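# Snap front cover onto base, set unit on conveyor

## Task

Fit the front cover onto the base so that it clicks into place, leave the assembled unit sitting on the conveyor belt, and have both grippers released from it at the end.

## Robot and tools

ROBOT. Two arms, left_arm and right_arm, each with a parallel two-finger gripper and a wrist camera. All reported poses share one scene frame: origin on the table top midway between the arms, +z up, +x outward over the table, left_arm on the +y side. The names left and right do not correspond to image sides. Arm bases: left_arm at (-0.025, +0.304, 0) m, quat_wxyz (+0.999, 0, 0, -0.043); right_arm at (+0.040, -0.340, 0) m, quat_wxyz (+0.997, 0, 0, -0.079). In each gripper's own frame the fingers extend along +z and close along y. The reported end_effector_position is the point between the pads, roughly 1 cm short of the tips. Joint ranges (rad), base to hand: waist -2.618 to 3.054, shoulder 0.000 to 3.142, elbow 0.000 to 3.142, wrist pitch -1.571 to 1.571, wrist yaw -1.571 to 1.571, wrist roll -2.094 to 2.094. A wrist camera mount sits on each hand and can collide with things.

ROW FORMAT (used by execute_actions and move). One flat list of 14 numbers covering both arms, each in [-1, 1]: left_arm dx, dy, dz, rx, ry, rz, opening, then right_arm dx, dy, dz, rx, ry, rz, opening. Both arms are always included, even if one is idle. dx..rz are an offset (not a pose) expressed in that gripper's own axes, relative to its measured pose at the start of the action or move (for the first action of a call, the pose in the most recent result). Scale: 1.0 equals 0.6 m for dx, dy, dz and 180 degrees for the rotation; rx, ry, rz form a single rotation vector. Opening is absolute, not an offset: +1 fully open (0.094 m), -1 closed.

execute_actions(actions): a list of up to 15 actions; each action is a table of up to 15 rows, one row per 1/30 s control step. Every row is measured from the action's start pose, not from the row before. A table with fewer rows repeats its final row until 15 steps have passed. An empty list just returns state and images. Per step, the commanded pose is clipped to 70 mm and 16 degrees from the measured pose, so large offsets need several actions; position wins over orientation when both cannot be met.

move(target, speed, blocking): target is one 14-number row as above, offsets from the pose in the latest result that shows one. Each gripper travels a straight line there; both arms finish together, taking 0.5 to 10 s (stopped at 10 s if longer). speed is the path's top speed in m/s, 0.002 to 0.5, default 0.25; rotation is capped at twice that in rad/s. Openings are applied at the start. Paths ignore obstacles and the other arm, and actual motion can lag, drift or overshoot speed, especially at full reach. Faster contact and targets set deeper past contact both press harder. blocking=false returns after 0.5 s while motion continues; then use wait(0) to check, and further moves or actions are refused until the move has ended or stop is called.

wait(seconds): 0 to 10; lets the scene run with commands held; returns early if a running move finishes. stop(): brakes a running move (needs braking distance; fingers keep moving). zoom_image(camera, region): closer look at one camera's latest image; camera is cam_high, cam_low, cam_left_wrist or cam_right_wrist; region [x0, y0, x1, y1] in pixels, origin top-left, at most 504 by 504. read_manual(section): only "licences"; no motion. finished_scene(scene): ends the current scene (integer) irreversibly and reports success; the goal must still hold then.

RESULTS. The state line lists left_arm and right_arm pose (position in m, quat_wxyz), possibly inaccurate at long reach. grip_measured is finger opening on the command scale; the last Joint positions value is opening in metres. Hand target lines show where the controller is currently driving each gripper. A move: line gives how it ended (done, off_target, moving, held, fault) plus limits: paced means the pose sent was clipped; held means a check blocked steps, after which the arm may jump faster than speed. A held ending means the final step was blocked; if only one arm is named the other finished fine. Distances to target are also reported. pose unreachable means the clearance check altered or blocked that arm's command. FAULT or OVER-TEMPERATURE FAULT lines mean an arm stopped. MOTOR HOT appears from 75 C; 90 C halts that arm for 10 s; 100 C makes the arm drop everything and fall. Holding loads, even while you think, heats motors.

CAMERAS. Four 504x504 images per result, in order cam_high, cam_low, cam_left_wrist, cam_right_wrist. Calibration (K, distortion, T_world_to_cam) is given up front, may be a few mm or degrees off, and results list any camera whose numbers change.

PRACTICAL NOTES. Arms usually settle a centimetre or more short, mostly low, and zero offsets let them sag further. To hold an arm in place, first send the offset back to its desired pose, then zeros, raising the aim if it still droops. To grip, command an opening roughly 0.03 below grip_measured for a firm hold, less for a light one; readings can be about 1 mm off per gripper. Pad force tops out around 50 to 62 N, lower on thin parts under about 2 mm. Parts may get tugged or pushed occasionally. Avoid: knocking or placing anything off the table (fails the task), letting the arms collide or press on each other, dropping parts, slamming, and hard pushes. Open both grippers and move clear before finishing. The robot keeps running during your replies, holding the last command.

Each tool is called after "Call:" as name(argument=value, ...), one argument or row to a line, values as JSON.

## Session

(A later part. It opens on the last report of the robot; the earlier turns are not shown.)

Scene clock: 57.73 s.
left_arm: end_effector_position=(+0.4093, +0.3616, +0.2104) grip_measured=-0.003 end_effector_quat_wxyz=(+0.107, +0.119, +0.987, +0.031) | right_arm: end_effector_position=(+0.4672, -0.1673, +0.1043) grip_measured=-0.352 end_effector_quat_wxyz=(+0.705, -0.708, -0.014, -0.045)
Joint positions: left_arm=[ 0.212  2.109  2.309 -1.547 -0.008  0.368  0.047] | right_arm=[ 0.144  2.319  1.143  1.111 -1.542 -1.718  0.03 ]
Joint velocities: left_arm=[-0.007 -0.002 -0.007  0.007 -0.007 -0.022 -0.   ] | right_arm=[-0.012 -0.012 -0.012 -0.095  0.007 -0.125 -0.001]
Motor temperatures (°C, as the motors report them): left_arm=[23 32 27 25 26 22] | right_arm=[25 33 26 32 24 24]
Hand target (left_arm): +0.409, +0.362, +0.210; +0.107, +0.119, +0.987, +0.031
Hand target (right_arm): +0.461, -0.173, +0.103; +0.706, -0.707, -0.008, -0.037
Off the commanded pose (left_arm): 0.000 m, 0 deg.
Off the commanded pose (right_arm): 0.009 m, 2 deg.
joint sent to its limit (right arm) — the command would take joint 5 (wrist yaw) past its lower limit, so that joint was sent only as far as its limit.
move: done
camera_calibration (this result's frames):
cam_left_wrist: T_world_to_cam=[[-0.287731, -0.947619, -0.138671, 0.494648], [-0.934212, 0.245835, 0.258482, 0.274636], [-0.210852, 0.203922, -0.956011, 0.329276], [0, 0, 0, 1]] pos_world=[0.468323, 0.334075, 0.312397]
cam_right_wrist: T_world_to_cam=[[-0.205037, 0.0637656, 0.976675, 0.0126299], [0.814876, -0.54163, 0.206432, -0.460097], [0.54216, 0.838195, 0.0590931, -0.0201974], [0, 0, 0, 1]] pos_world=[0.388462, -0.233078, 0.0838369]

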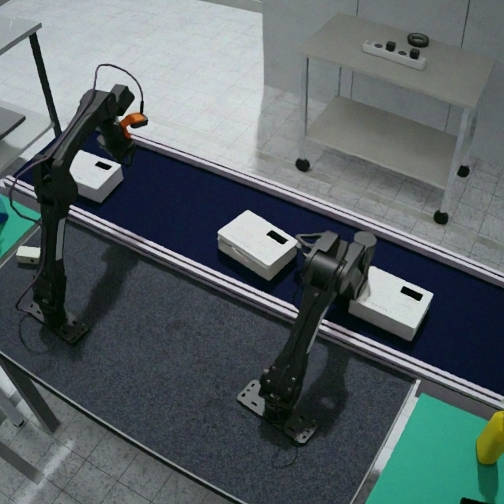

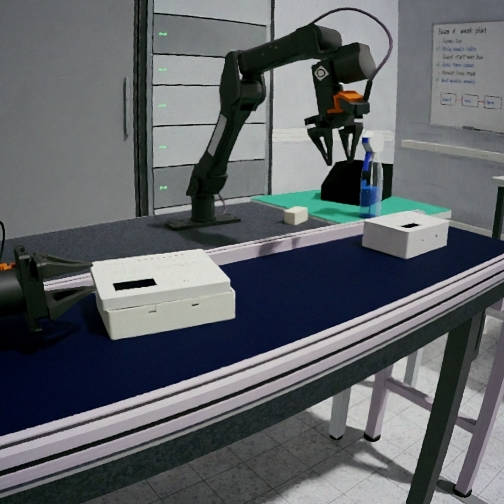

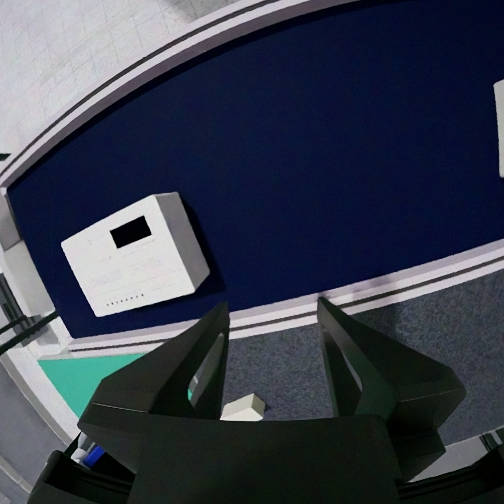

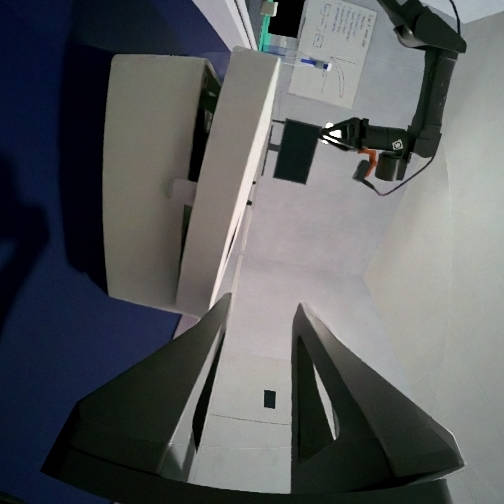

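Call:
move(
  target=[-0.17,-0.57,0.12,0,0,0,-1, 0,0.04,0,0,0,0,-0.35],
  speed=0.3,
)

Call:
move(
  target=[0,0,0,0,0,0,-1, -0.01,0,0.04,0,0,0,-0.35],
  speed=0.06,
)

Call:
zoom_image(
  camera="cam_low",
  region=[60, 150, 280, 350],
)

Scene clock: 60.13 s.
left_arm: end_effector_position=(+0.4332, +0.0012, +0.1153) grip_measured=-0.996 end_effector_quat_wxyz=(+0.156, +0.135, +0.979, -0.006) | right_arm: end_effector_position=(+0.4667, -0.1673, +0.0991) grip_measured=-0.352 end_effector_quat_wxyz=(+0.704, -0.707, -0.030, -0.060)
Joint positions: left_arm=[-0.544  2.646  2.85  -1.491 -0.136 -0.336  0.   ] | right_arm=[ 0.144  2.333  1.143  1.121 -1.544 -1.767  0.03 ]
Joint velocities: left_arm=[ 0.002 -0.007  0.002 -0.007 -0.022  0.037  0.   ] | right_arm=[ 0.007 -0.002  0.002 -0.066 -0.051 -0.022 -0.001]
Motor temperatures (°C, as the motors report them): left_arm=[23 33 27 25 26 22] | right_arm=[25 33 26 32 24 24]
Hand target (left_arm): +0.438, +0.007, +0.124; +0.168, +0.124, +0.978, -0.003
Hand target (right_arm): +0.468, -0.168, +0.081; +0.705, -0.708, -0.014, -0.045
Off the commanded pose (left_arm): 0.020 m, 7 deg.
Off the commanded pose (right_arm): 0.019 m, 2 deg.
elbow stopped short (left arm): the move would have taken joint 3 (elbow) straighter than the controller allows; a more bent joint 3 avoids this.
move: off_target (left_arm, right_arm)
camera_calibration (this result's frames):
cam_left_wrist: T_world_to_cam=[[-0.319457, -0.943394, -0.0891846, 0.154822], [-0.940266, 0.30389, 0.153465, 0.424882], [-0.117676, 0.132883, -0.984121, 0.279843], [0, 0, 0, 1]] pos_world=[0.481892, -0.0202453, 0.224002]
cam_right_wrist: T_world_to_cam=[[-0.246995, 0.0652331, 0.966819, 0.0384662], [0.806083, -0.539901, 0.24236, -0.457785], [0.537796, 0.839197, 0.0807696, -0.0195858], [0, 0, 0, 1]] pos_world=[0.389047, -0.233231, 0.0753408]

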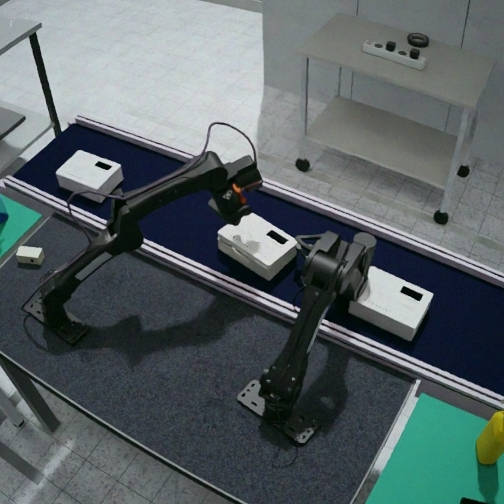

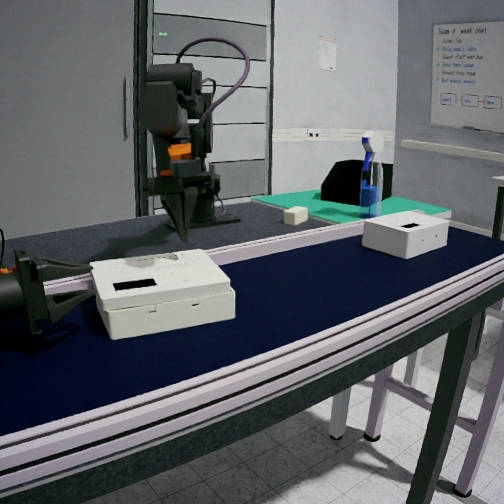

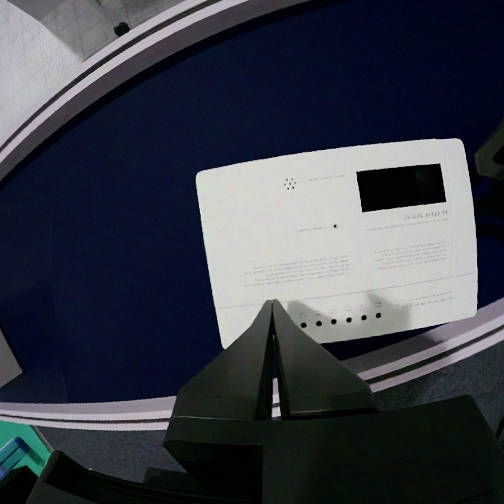

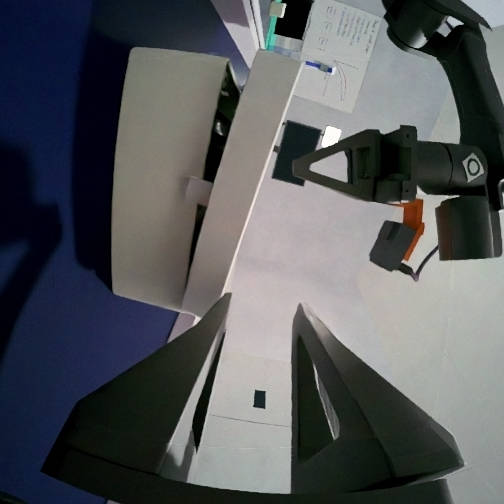

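Scene clock: 61.00 s.
left_arm: end_effector_position=(+0.4332, +0.0012, +0.1153) grip_measured=-0.996 end_effector_quat_wxyz=(+0.156, +0.135, +0.979, -0.006) | right_arm: end_effector_position=(+0.4674, -0.1509, +0.1018) grip_measured=-0.352 end_effector_quat_wxyz=(+0.702, -0.707, -0.042, -0.074)
Joint positions: left_arm=[-0.544  2.646  2.85  -1.491 -0.136 -0.336  0.   ] | right_arm=[ 0.183  2.333  1.143  1.157 -1.5   -1.767  0.03 ]
Joint velocities: left_arm=[ 0.007  0.007 -0.022  0.007  0.022  0.051  0.   ] | right_arm=[-0.002 -0.002  0.007 -0.022 -0.022  0.037 -0.   ]
Motor temperatures (°C, as the motors report them): left_arm=[23 33 27 25 26 22] | right_arm=[25 33 26 32 24 24]
Hand target (left_arm): +0.433, +0.001, +0.115; +0.156, +0.135, +0.979, -0.006
Hand target (right_arm): +0.462, -0.143, +0.099; +0.703, -0.708, -0.030, -0.060
Off the commanded pose (left_arm): 0.000 m, 0 deg.
Off the commanded pose (right_arm): 0.010 m, 2 deg.
move: done
camera_calibration (this result's frames):
cam_left_wrist: T_world_to_cam=[[-0.319457, -0.943394, -0.0891846, 0.154822], [-0.940266, 0.30389, 0.153465, 0.424882], [-0.117676, 0.132883, -0.984121, 0.279843], [0, 0, 0, 1]] pos_world=[0.481892, -0.0202453, 0.224002]
cam_right_wrist: T_world_to_cam=[[-0.282341, 0.0681842, 0.956888, 0.0528864], [0.794507, -0.54239, 0.273077, -0.448243], [0.537626, 0.837355, 0.0989661, -0.0360466], [0, 0, 0, 1]] pos_world=[0.390444, -0.216545, 0.0753659]

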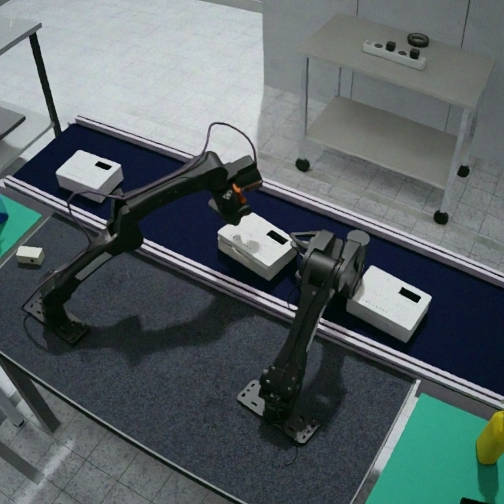

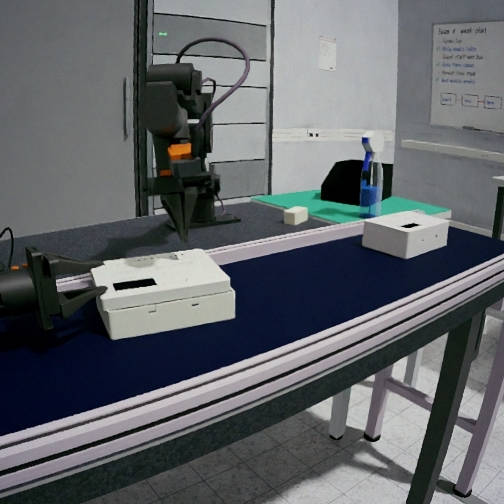

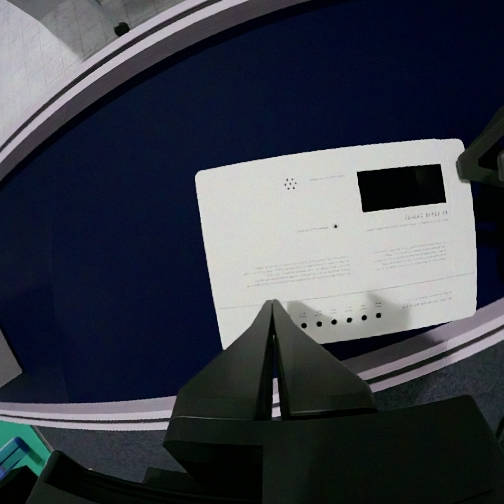

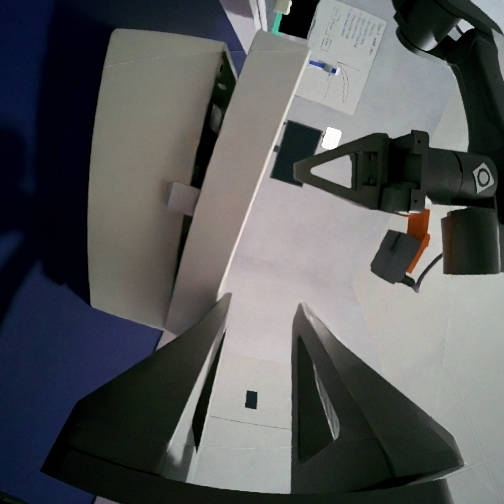

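Region (60, 150, 280, 350) of cam_low's 504x504 image, scaled by 2.291, with more detail than that image has; it fills the top 458 rows of this view, and the rest is white.

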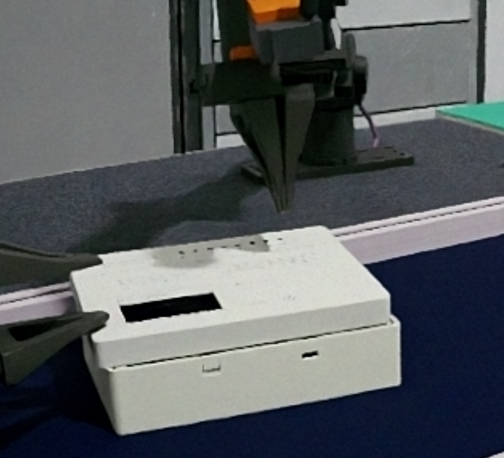

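Call:
move(
  target=[0,0,0,0,0,0,-1, -0.01,0,-0.04,0,0,0.05,0.5],
  speed=0.08,
)

Call:
move(
  target=[0,0,0,0,0,0,-1, 0,0,0.05,0,0,0,0.5],
  speed=0.05,
)

Call:
zoom_image(
  camera="cam_low",
  region=[60, 150, 280, 350],
)

Scene clock: 62.63 s.
left_arm: end_effector_position=(+0.4332, +0.0012, +0.1153) grip_measured=-0.996 end_effector_quat_wxyz=(+0.156, +0.135, +0.979, -0.006) | right_arm: end_effector_position=(+0.4651, -0.1700, +0.1136) grip_measured=+0.498 end_effector_quat_wxyz=(+0.706, -0.707, -0.014, -0.048)
Joint positions: left_arm=[-0.544  2.646  2.85  -1.491 -0.136 -0.336  0.   ] | right_arm=[ 0.137  2.304  1.128  1.2   -1.544 -1.634  0.07 ]
Joint velocities: left_arm=[ 0.002  0.002  0.002 -0.022 -0.022 -0.007 -0.   ] | right_arm=[-0.012 -0.022 -0.002  0.007 -0.066 -0.081 -0.   ]
Motor temperatures (°C, as the motors report them): left_arm=[23 33 27 25 26 22] | right_arm=[25 33 26 32 24 24]
Hand target (left_arm): +0.433, +0.001, +0.115; +0.156, +0.135, +0.979, -0.006
Hand target (right_arm): +0.461, -0.175, +0.101; +0.707, -0.707, +0.014, -0.019
Off the commanded pose (left_arm): 0.000 m, 0 deg.
Off the commanded pose (right_arm): 0.014 m, 5 deg.
move: off_target (right_arm)
camera_calibration (this result's frames):
cam_left_wrist: T_world_to_cam=[[-0.319457, -0.943394, -0.0891846, 0.154822], [-0.940266, 0.30389, 0.153465, 0.424882], [-0.117676, 0.132883, -0.984121, 0.279843], [0, 0, 0, 1]] pos_world=[0.481892, -0.0202453, 0.224002]
cam_right_wrist: T_world_to_cam=[[-0.208195, 0.0623755, 0.976096, 0.00464694], [0.811841, -0.545565, 0.208023, -0.461172], [0.545499, 0.835744, 0.0629446, -0.0197424], [0, 0, 0, 1]] pos_world=[0.386135, -0.235389, 0.0926412]

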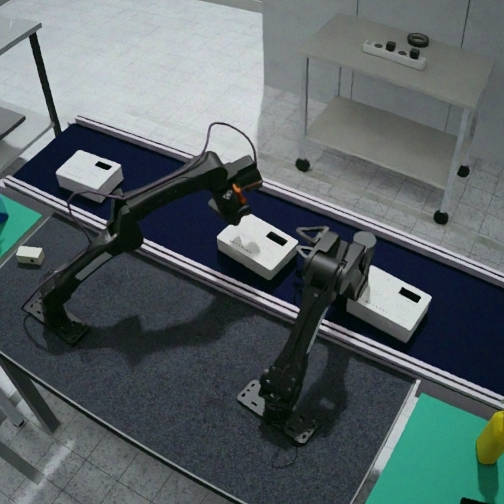

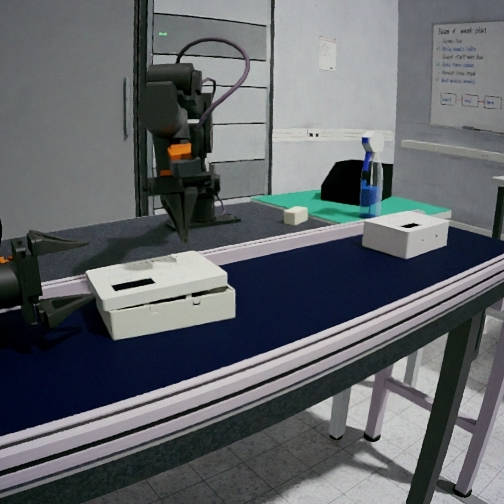

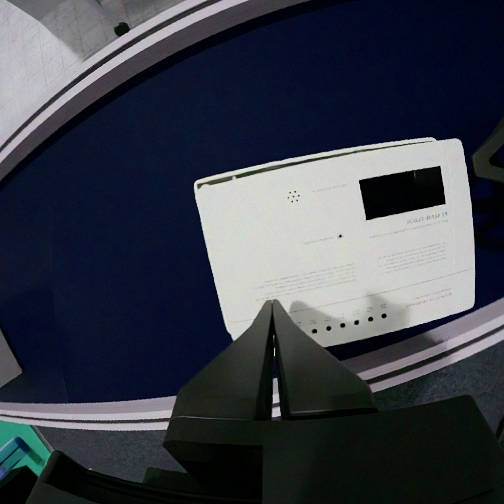

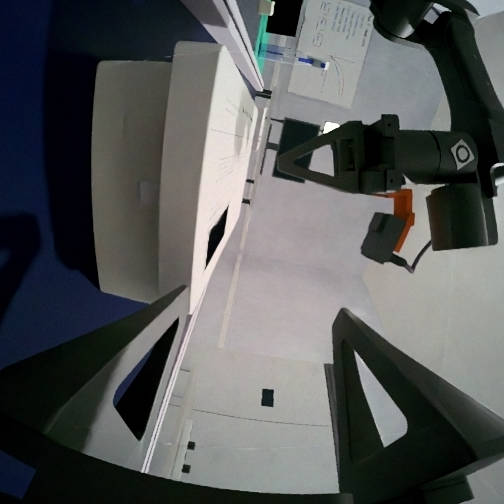

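Scene clock: 63.57 s.
left_arm: end_effector_position=(+0.4332, +0.0012, +0.1153) grip_measured=-0.996 end_effector_quat_wxyz=(+0.156, +0.135, +0.979, -0.006) | right_arm: end_effector_position=(+0.4651, -0.1462, +0.1138) grip_measured=+0.498 end_effector_quat_wxyz=(+0.706, -0.706, -0.014, -0.049)
Joint positions: left_arm=[-0.544  2.646  2.85  -1.491 -0.136 -0.336  0.   ] | right_arm=[ 0.195  2.304  1.128  1.2   -1.486 -1.635  0.07 ]
Joint velocities: left_arm=[-0.007 -0.002 -0.007 -0.007  0.066 -0.022  0.   ] | right_arm=[-0.007 -0.007  0.012  0.022  0.022 -0.022 -0.   ]
Motor temperatures (°C, as the motors report them): left_arm=[23 33 27 25 26 22] | right_arm=[25 33 26 32 24 24]
Hand target (left_arm): +0.433, +0.001, +0.115; +0.156, +0.135, +0.979, -0.006
Hand target (right_arm): +0.466, -0.140, +0.114; +0.706, -0.706, -0.014, -0.048
Off the commanded pose (left_arm): 0.000 m, 0 deg.
Off the commanded pose (right_arm): 0.006 m, 0 deg.
move: done
camera_calibration (this result's frames):
cam_left_wrist: T_world_to_cam=[[-0.319457, -0.943394, -0.0891846, 0.154822], [-0.940266, 0.30389, 0.153465, 0.424882], [-0.117676, 0.132883, -0.984121, 0.279843], [0, 0, 0, 1]] pos_world=[0.481892, -0.0202453, 0.224002]
cam_right_wrist: T_world_to_cam=[[-0.209207, 0.0613702, 0.975944, 0.00326574], [0.81078, -0.547072, 0.208203, -0.448006], [0.546689, 0.834833, 0.0646934, -0.0405754], [0, 0, 0, 1]] pos_world=[0.3861, -0.211418, 0.0927141]

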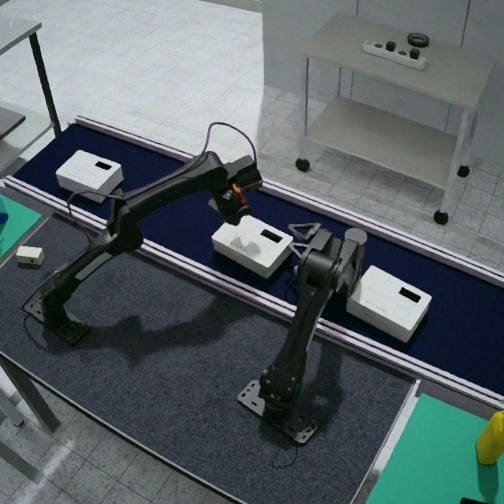

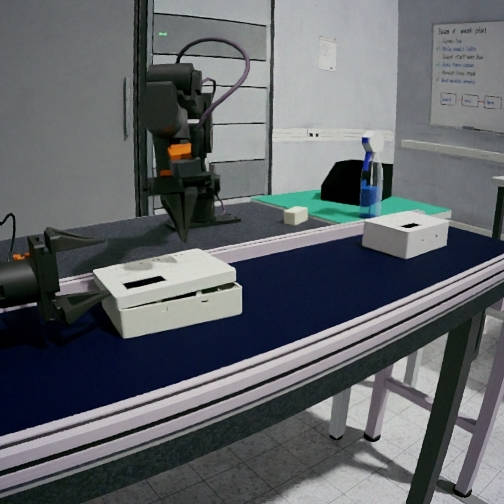

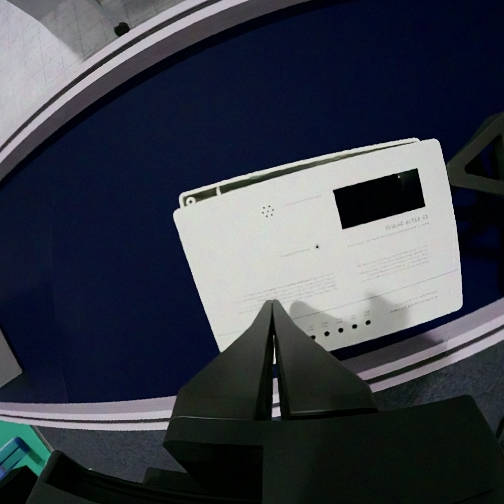

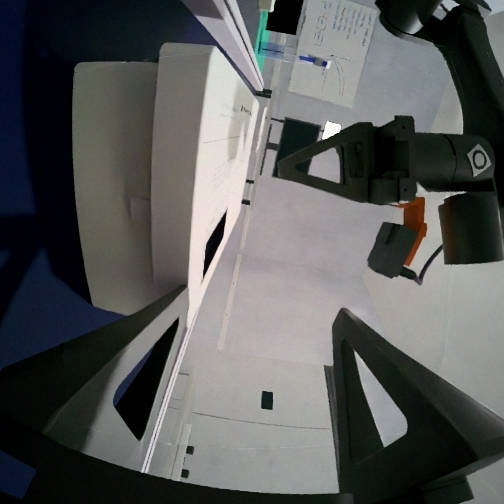

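Region (60, 150, 280, 350) of cam_low's 504x504 image, scaled by 2.291, with more detail than that image has; it fills the top 458 rows of this view, and the rest is white.

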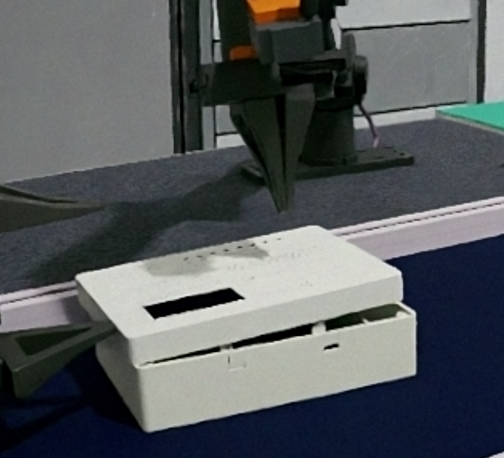

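Call:
execute_actions(
  actions=[],
)

Call:
zoom_image(
  camera="cam_high",
  region=[150, 150, 350, 300],
)

Call:
zoom_image(
  camera="cam_low",
  region=[60, 200, 280, 350],
)

Scene clock: 64.13 s.
left_arm: end_effector_position=(+0.4332, +0.0012, +0.1153) grip_measured=-0.996 end_effector_quat_wxyz=(+0.156, +0.135, +0.979, -0.006) | right_arm: end_effector_position=(+0.4651, -0.1462, +0.1138) grip_measured=+0.498 end_effector_quat_wxyz=(+0.706, -0.706, -0.014, -0.049)
Joint positions: left_arm=[-0.544  2.646  2.85  -1.491 -0.136 -0.336  0.   ] | right_arm=[ 0.195  2.304  1.128  1.2   -1.486 -1.635  0.07 ]
Joint velocities: left_arm=[ 0.002 -0.012  0.002  0.022 -0.066 -0.007  0.   ] | right_arm=[-0.007  0.002 -0.012  0.051 -0.139  0.037  0.002]
Motor temperatures (°C, as the motors report them): left_arm=[23 33 27 25 26 22] | right_arm=[25 33 26 32 24 24]
Hand target (left_arm): +0.433, +0.001, +0.115; +0.156, +0.135, +0.979, -0.006
Hand target (right_arm): +0.466, -0.140, +0.114; +0.706, -0.706, -0.014, -0.048
Off the commanded pose (left_arm): 0.000 m, 0 deg.
Off the commanded pose (right_arm): 0.006 m, 0 deg.
camera_calibration (this result's frames):
cam_left_wrist: T_world_to_cam=[[-0.319457, -0.943394, -0.0891846, 0.154822], [-0.940266, 0.30389, 0.153465, 0.424882], [-0.117676, 0.132883, -0.984121, 0.279843], [0, 0, 0, 1]] pos_world=[0.481892, -0.0202453, 0.224002]
cam_right_wrist: T_world_to_cam=[[-0.209207, 0.0613702, 0.975944, 0.00326574], [0.81078, -0.547072, 0.208203, -0.448006], [0.546689, 0.834833, 0.0646934, -0.0405754], [0, 0, 0, 1]] pos_world=[0.3861, -0.211418, 0.0927141]

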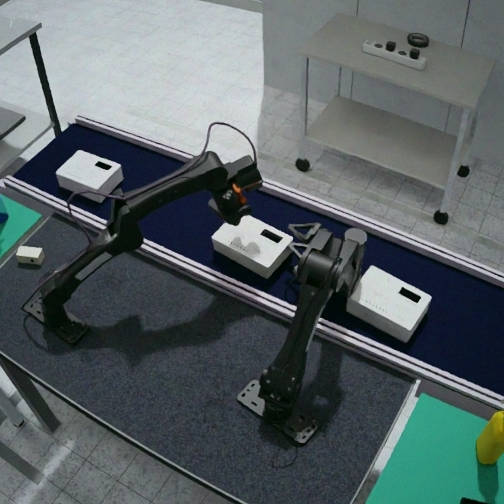

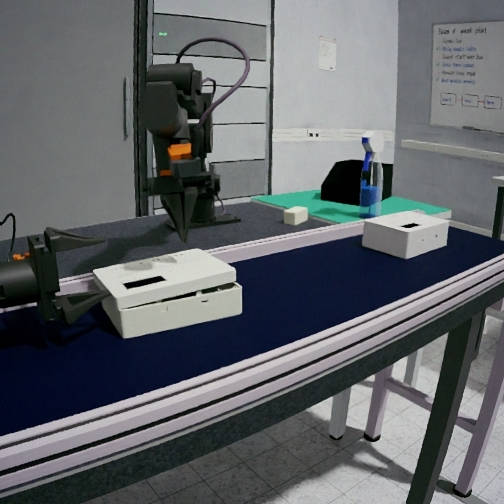

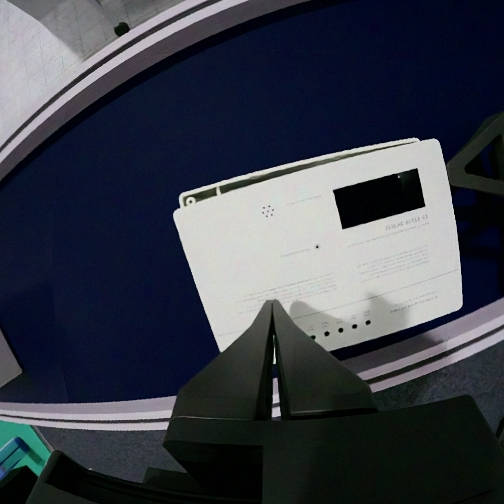

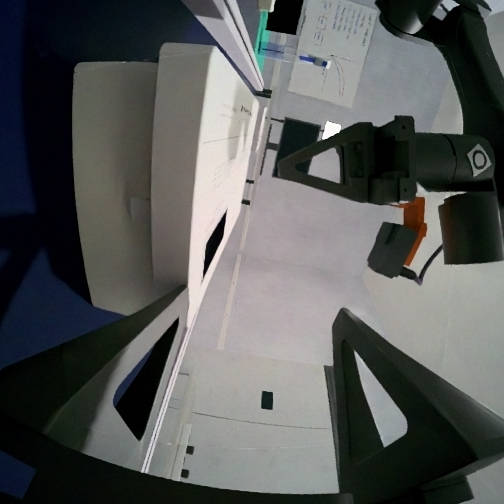

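Region (150, 150, 350, 300) of cam_high's 504x504 image, scaled by 2.520, with more detail than that image has; it fills the top 378 rows of this view, and the rest is white.

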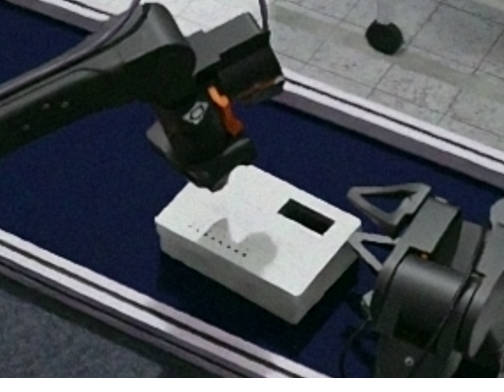

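Region (60, 200, 280, 350) of cam_low's 504x504 image, scaled by 2.291, with more detail than that image has; it fills the top 344 rows of this view, and the rest is white.

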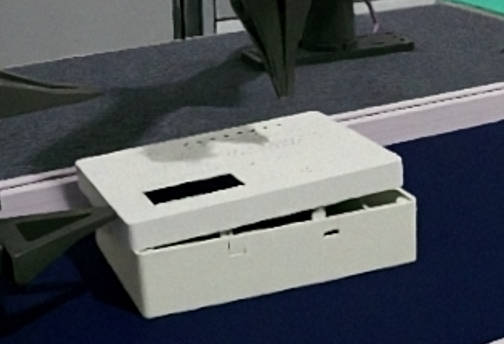

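Call:
move(
  target=[0,0,0,0,0,0,-1, -0.04,0,-0.05,0,0,0,0.5],
  speed=0.1,
)

Call:
move(
  target=[0,0,0,0,0,0,-1, 0,0,0,0,0,0,1],
)

Call:
move(
  target=[0,0,0,0,0,0,-1, 0,0,0.075,0,0,0,1],
  speed=0.05,
)

Call:
zoom_image(
  camera="cam_low",
  region=[0, 200, 280, 350],
)

Scene clock: 65.43 s.
left_arm: end_effector_position=(+0.4332, +0.0012, +0.1153) grip_measured=-0.996 end_effector_quat_wxyz=(+0.156, +0.135, +0.979, -0.006) | right_arm: end_effector_position=(+0.4450, -0.1704, +0.1077) grip_measured=+0.498 end_effector_quat_wxyz=(+0.706, -0.707, -0.013, -0.049)
Joint positions: left_arm=[-0.544  2.646  2.85  -1.491 -0.136 -0.336  0.   ] | right_arm=[ 0.136  2.274  1.028  1.254 -1.544 -1.65   0.07 ]
Joint velocities: left_arm=[ 0.002  0.012 -0.032  0.051 -0.022  0.066  0.001] | right_arm=[-0.022 -0.007 -0.002 -0.022 -0.081  0.066  0.   ]
Motor temperatures (°C, as the motors report them): left_arm=[23 33 27 25 26 22] | right_arm=[25 33 26 32 24 24]
Hand target (left_arm): +0.433, +0.001, +0.115; +0.156, +0.135, +0.979, -0.006
Hand target (right_arm): +0.440, -0.175, +0.112; +0.705, -0.707, -0.014, -0.049
Off the commanded pose (left_arm): 0.000 m, 0 deg.
Off the commanded pose (right_arm): 0.008 m, 0 deg.
move: done
camera_calibration (this result's frames):
cam_left_wrist: T_world_to_cam=[[-0.319457, -0.943394, -0.0891846, 0.154822], [-0.940266, 0.30389, 0.153465, 0.424882], [-0.117676, 0.132883, -0.984121, 0.279843], [0, 0, 0, 1]] pos_world=[0.481892, -0.0202453, 0.224002]
cam_right_wrist: T_world_to_cam=[[-0.208383, 0.0633596, 0.975993, 0.00653083], [0.810301, -0.547645, 0.208559, -0.443585], [0.547712, 0.834308, 0.0627798, -0.00936609], [0, 0, 0, 1]] pos_world=[0.365929, -0.235527, 0.0867276]

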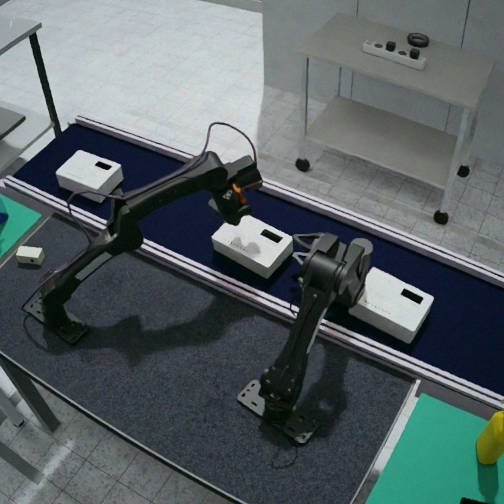

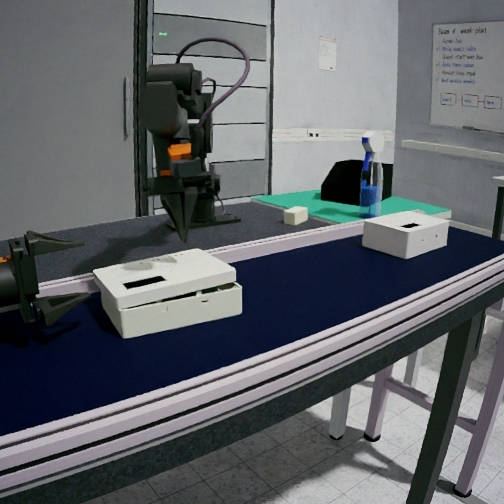

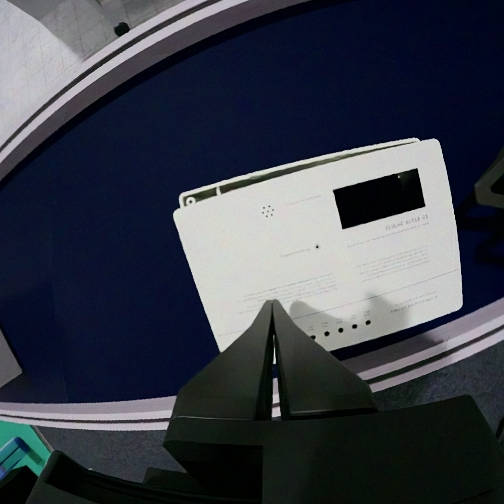

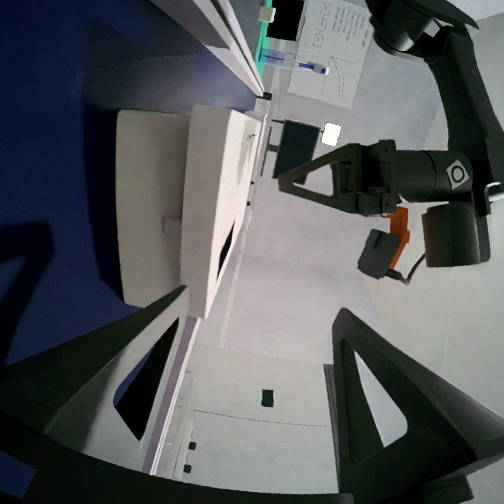

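Scene clock: 65.93 s.
left_arm: end_effector_position=(+0.4332, +0.0012, +0.1153) grip_measured=-0.996 end_effector_quat_wxyz=(+0.156, +0.135, +0.979, -0.006) | right_arm: end_effector_position=(+0.4450, -0.1704, +0.1077) grip_measured=+1.000 end_effector_quat_wxyz=(+0.705, -0.707, -0.013, -0.049)
Joint positions: left_arm=[-0.544  2.646  2.85  -1.491 -0.136 -0.336  0.   ] | right_arm=[ 0.136  2.274  1.028  1.254 -1.544 -1.65   0.094]
Joint velocities: left_arm=[-0.007 -0.002  0.002 -0.037 -0.037  0.095  0.   ] | right_arm=[-0.017 -0.002 -0.002 -0.066 -0.066 -0.037  0.   ]
Motor temperatures (°C, as the motors report them): left_arm=[23 34 27 25 26 22] | right_arm=[25 33 26 32 24 24]
Hand target (left_arm): +0.433, +0.001, +0.115; +0.156, +0.135, +0.979, -0.006
Hand target (right_arm): +0.445, -0.170, +0.108; +0.706, -0.707, -0.013, -0.049
Off the commanded pose (left_arm): 0.000 m, 0 deg.
Off the commanded pose (right_arm): 0.000 m, 0 deg.
move: done
camera_calibration (this result's frames):
cam_left_wrist: T_world_to_cam=[[-0.319457, -0.943394, -0.0891846, 0.154822], [-0.940266, 0.30389, 0.153465, 0.424882], [-0.117676, 0.132883, -0.984121, 0.279843], [0, 0, 0, 1]] pos_world=[0.481892, -0.0202453, 0.224002]
cam_right_wrist: T_world_to_cam=[[-0.208756, 0.0633683, 0.975913, 0.00667853], [0.810222, -0.547643, 0.208873, -0.443589], [0.547688, 0.834309, 0.0629812, -0.00937873], [0, 0, 0, 1]] pos_world=[0.365936, -0.235527, 0.0867267]

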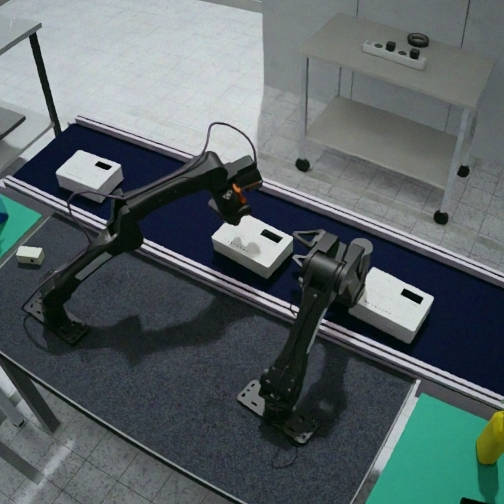

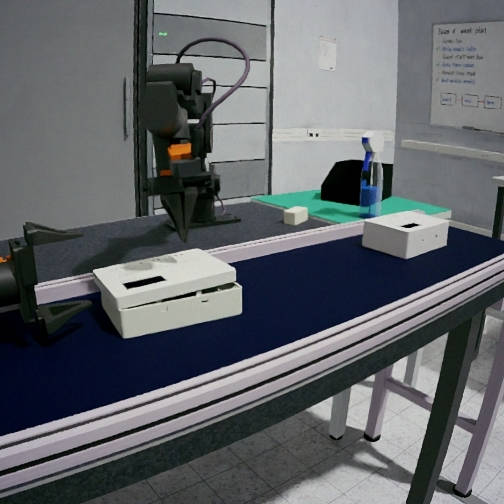

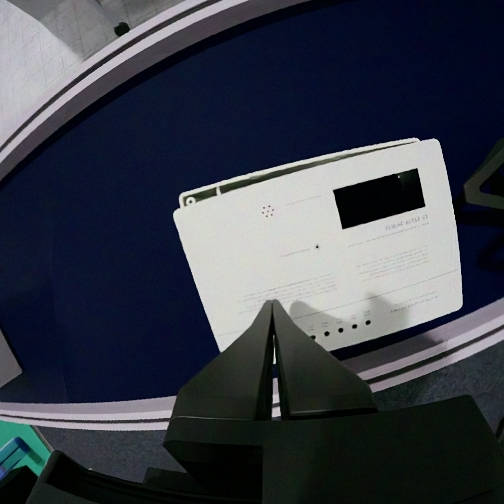

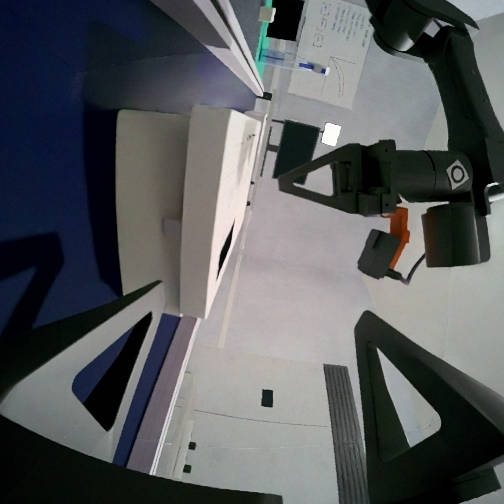

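Scene clock: 67.17 s.
left_arm: end_effector_position=(+0.4332, +0.0012, +0.1153) grip_measured=-0.996 end_effector_quat_wxyz=(+0.156, +0.135, +0.979, -0.006) | right_arm: end_effector_position=(+0.4439, -0.1314, +0.1079) grip_measured=+1.000 end_effector_quat_wxyz=(+0.706, -0.707, -0.013, -0.049)
Joint positions: left_arm=[-0.544  2.646  2.85  -1.491 -0.136 -0.336  0.   ] | right_arm=[ 0.234  2.274  1.028  1.254 -1.445 -1.65   0.094]
Joint velocities: left_arm=[ 0.002 -0.007  0.007 -0.066 -0.022  0.022  0.001] | right_arm=[-0.017  0.012  0.002  0.007 -0.051  0.022  0.   ]
Motor temperatures (°C, as the motors report them): left_arm=[23 34 27 25 26 22] | right_arm=[25 33 26 32 24 24]
Hand target (left_arm): +0.433, +0.001, +0.115; +0.156, +0.135, +0.979, -0.006
Hand target (right_arm): +0.446, -0.125, +0.108; +0.706, -0.706, -0.013, -0.049
Off the commanded pose (left_arm): 0.000 m, 0 deg.
Off the commanded pose (right_arm): 0.007 m, 0 deg.
move: done
camera_calibration (this result's frames):
cam_left_wrist: T_world_to_cam=[[-0.319457, -0.943394, -0.0891846, 0.154822], [-0.940266, 0.30389, 0.153465, 0.424882], [-0.117676, 0.132883, -0.984121, 0.279843], [0, 0, 0, 1]] pos_world=[0.481892, -0.0202453, 0.224002]
cam_right_wrist: T_world_to_cam=[[-0.209106, 0.0625388, 0.975891, 0.00385062], [0.810149, -0.547818, 0.208699, -0.421366], [0.547662, 0.834257, 0.0638864, -0.0413779], [0, 0, 0, 1]] pos_world=[0.364836, -0.196553, 0.0868242]

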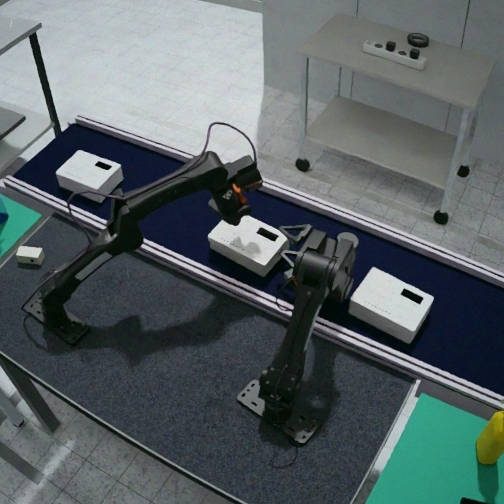

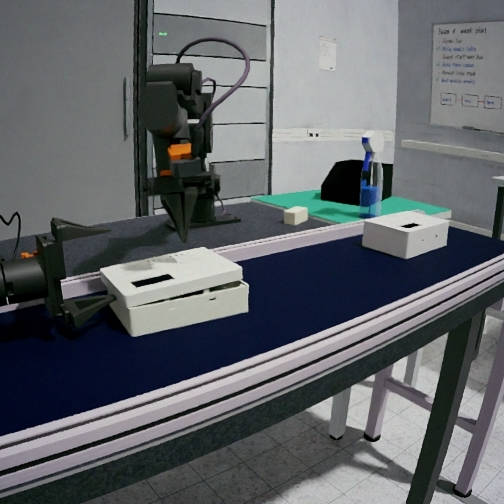

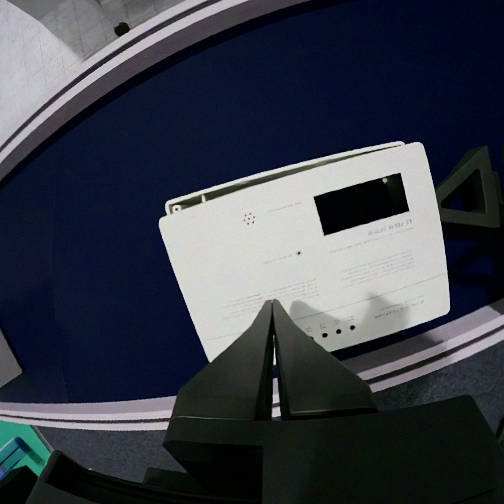

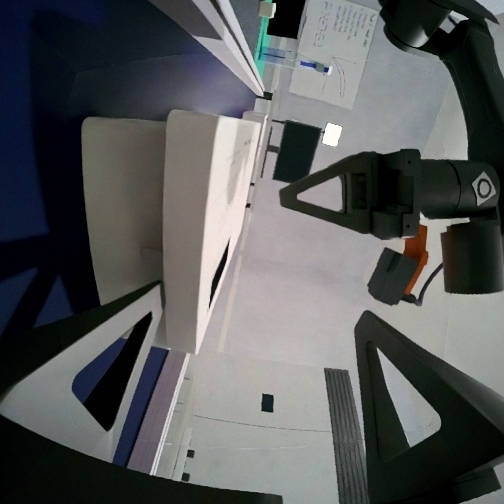

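Region (0, 200, 280, 350) of cam_low's 504x504 image, scaled by 1.800, with more detail than that image has; it fills the top 270 rows of this view, and the rest is white.

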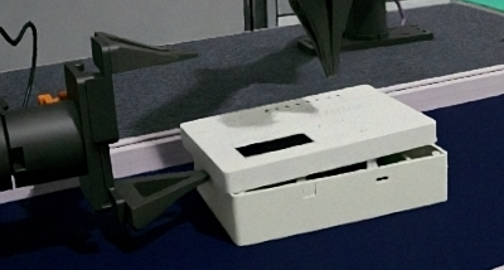

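Call:
move(
  target=[0,0,0,0,0,0,-1, 0,0,0,0,0,0,0.55],
)

Call:
zoom_image(
  camera="cam_low",
  region=[0, 200, 280, 350],
)

Scene clock: 68.00 s.
left_arm: end_effector_position=(+0.4332, +0.0012, +0.1153) grip_measured=-0.996 end_effector_quat_wxyz=(+0.156, +0.135, +0.979, -0.006) | right_arm: end_effector_position=(+0.4439, -0.1314, +0.1079) grip_measured=+0.552 end_effector_quat_wxyz=(+0.706, -0.707, -0.013, -0.049)
Joint positions: left_arm=[-0.544  2.646  2.85  -1.491 -0.136 -0.336  0.   ] | right_arm=[ 0.234  2.274  1.028  1.254 -1.445 -1.65   0.073]
Joint velocities: left_arm=[-0.012  0.007  0.007 -0.037 -0.037 -0.081 -0.   ] | right_arm=[-0.007 -0.007 -0.007 -0.051  0.037 -0.037 -0.   ]
Motor temperatures (°C, as the motors report them): left_arm=[23 34 27 25 26 22] | right_arm=[25 33 26 32 24 24]
Hand target (left_arm): +0.433, +0.001, +0.115; +0.156, +0.135, +0.979, -0.006
Hand target (right_arm): +0.444, -0.131, +0.108; +0.706, -0.707, -0.013, -0.049
Off the commanded pose (left_arm): 0.000 m, 0 deg.
Off the commanded pose (right_arm): 0.000 m, 0 deg.
move: done
camera_calibration (this result's frames):
cam_left_wrist: T_world_to_cam=[[-0.319457, -0.943394, -0.0891846, 0.154822], [-0.940266, 0.30389, 0.153465, 0.424882], [-0.117676, 0.132883, -0.984121, 0.279843], [0, 0, 0, 1]] pos_world=[0.481892, -0.0202453, 0.224002]
cam_right_wrist: T_world_to_cam=[[-0.209106, 0.0625388, 0.975891, 0.00385062], [0.810149, -0.547818, 0.208699, -0.421366], [0.547662, 0.834257, 0.0638864, -0.0413779], [0, 0, 0, 1]] pos_world=[0.364836, -0.196553, 0.0868242]

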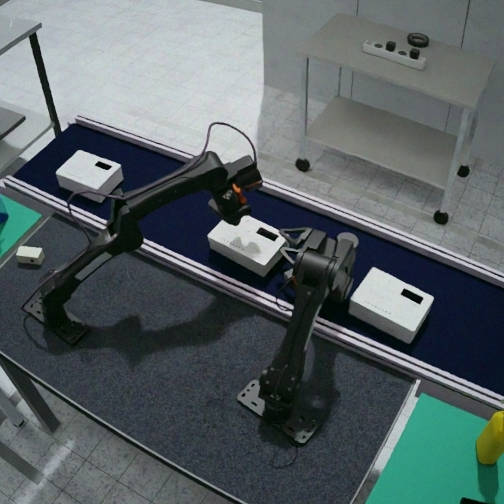

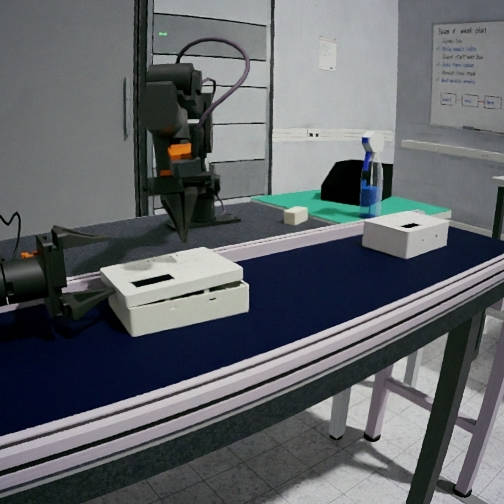

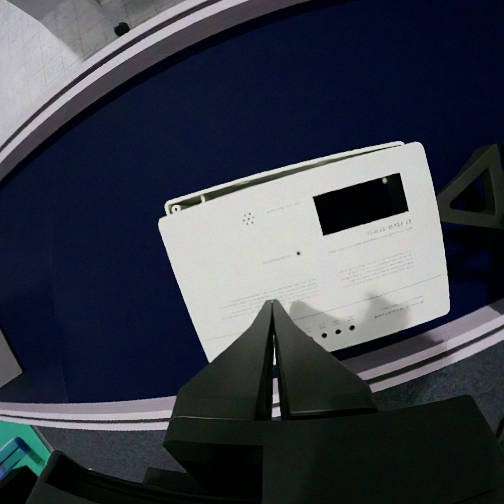

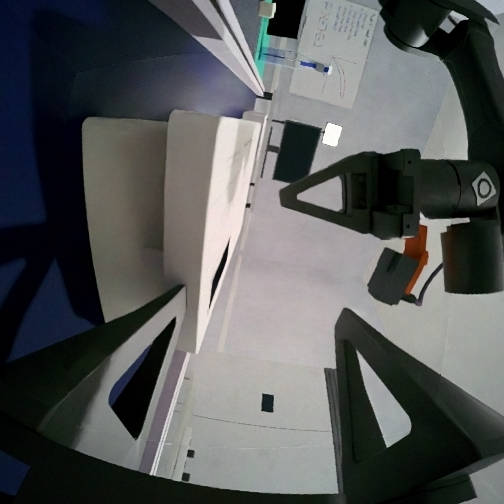

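Region (0, 200, 280, 350) of cam_low's 504x504 image, scaled by 1.800, with more detail than that image has; it fills the top 270 rows of this view, and the rest is white.

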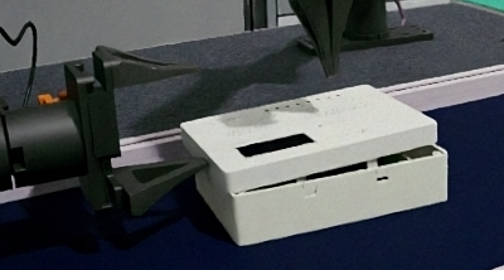

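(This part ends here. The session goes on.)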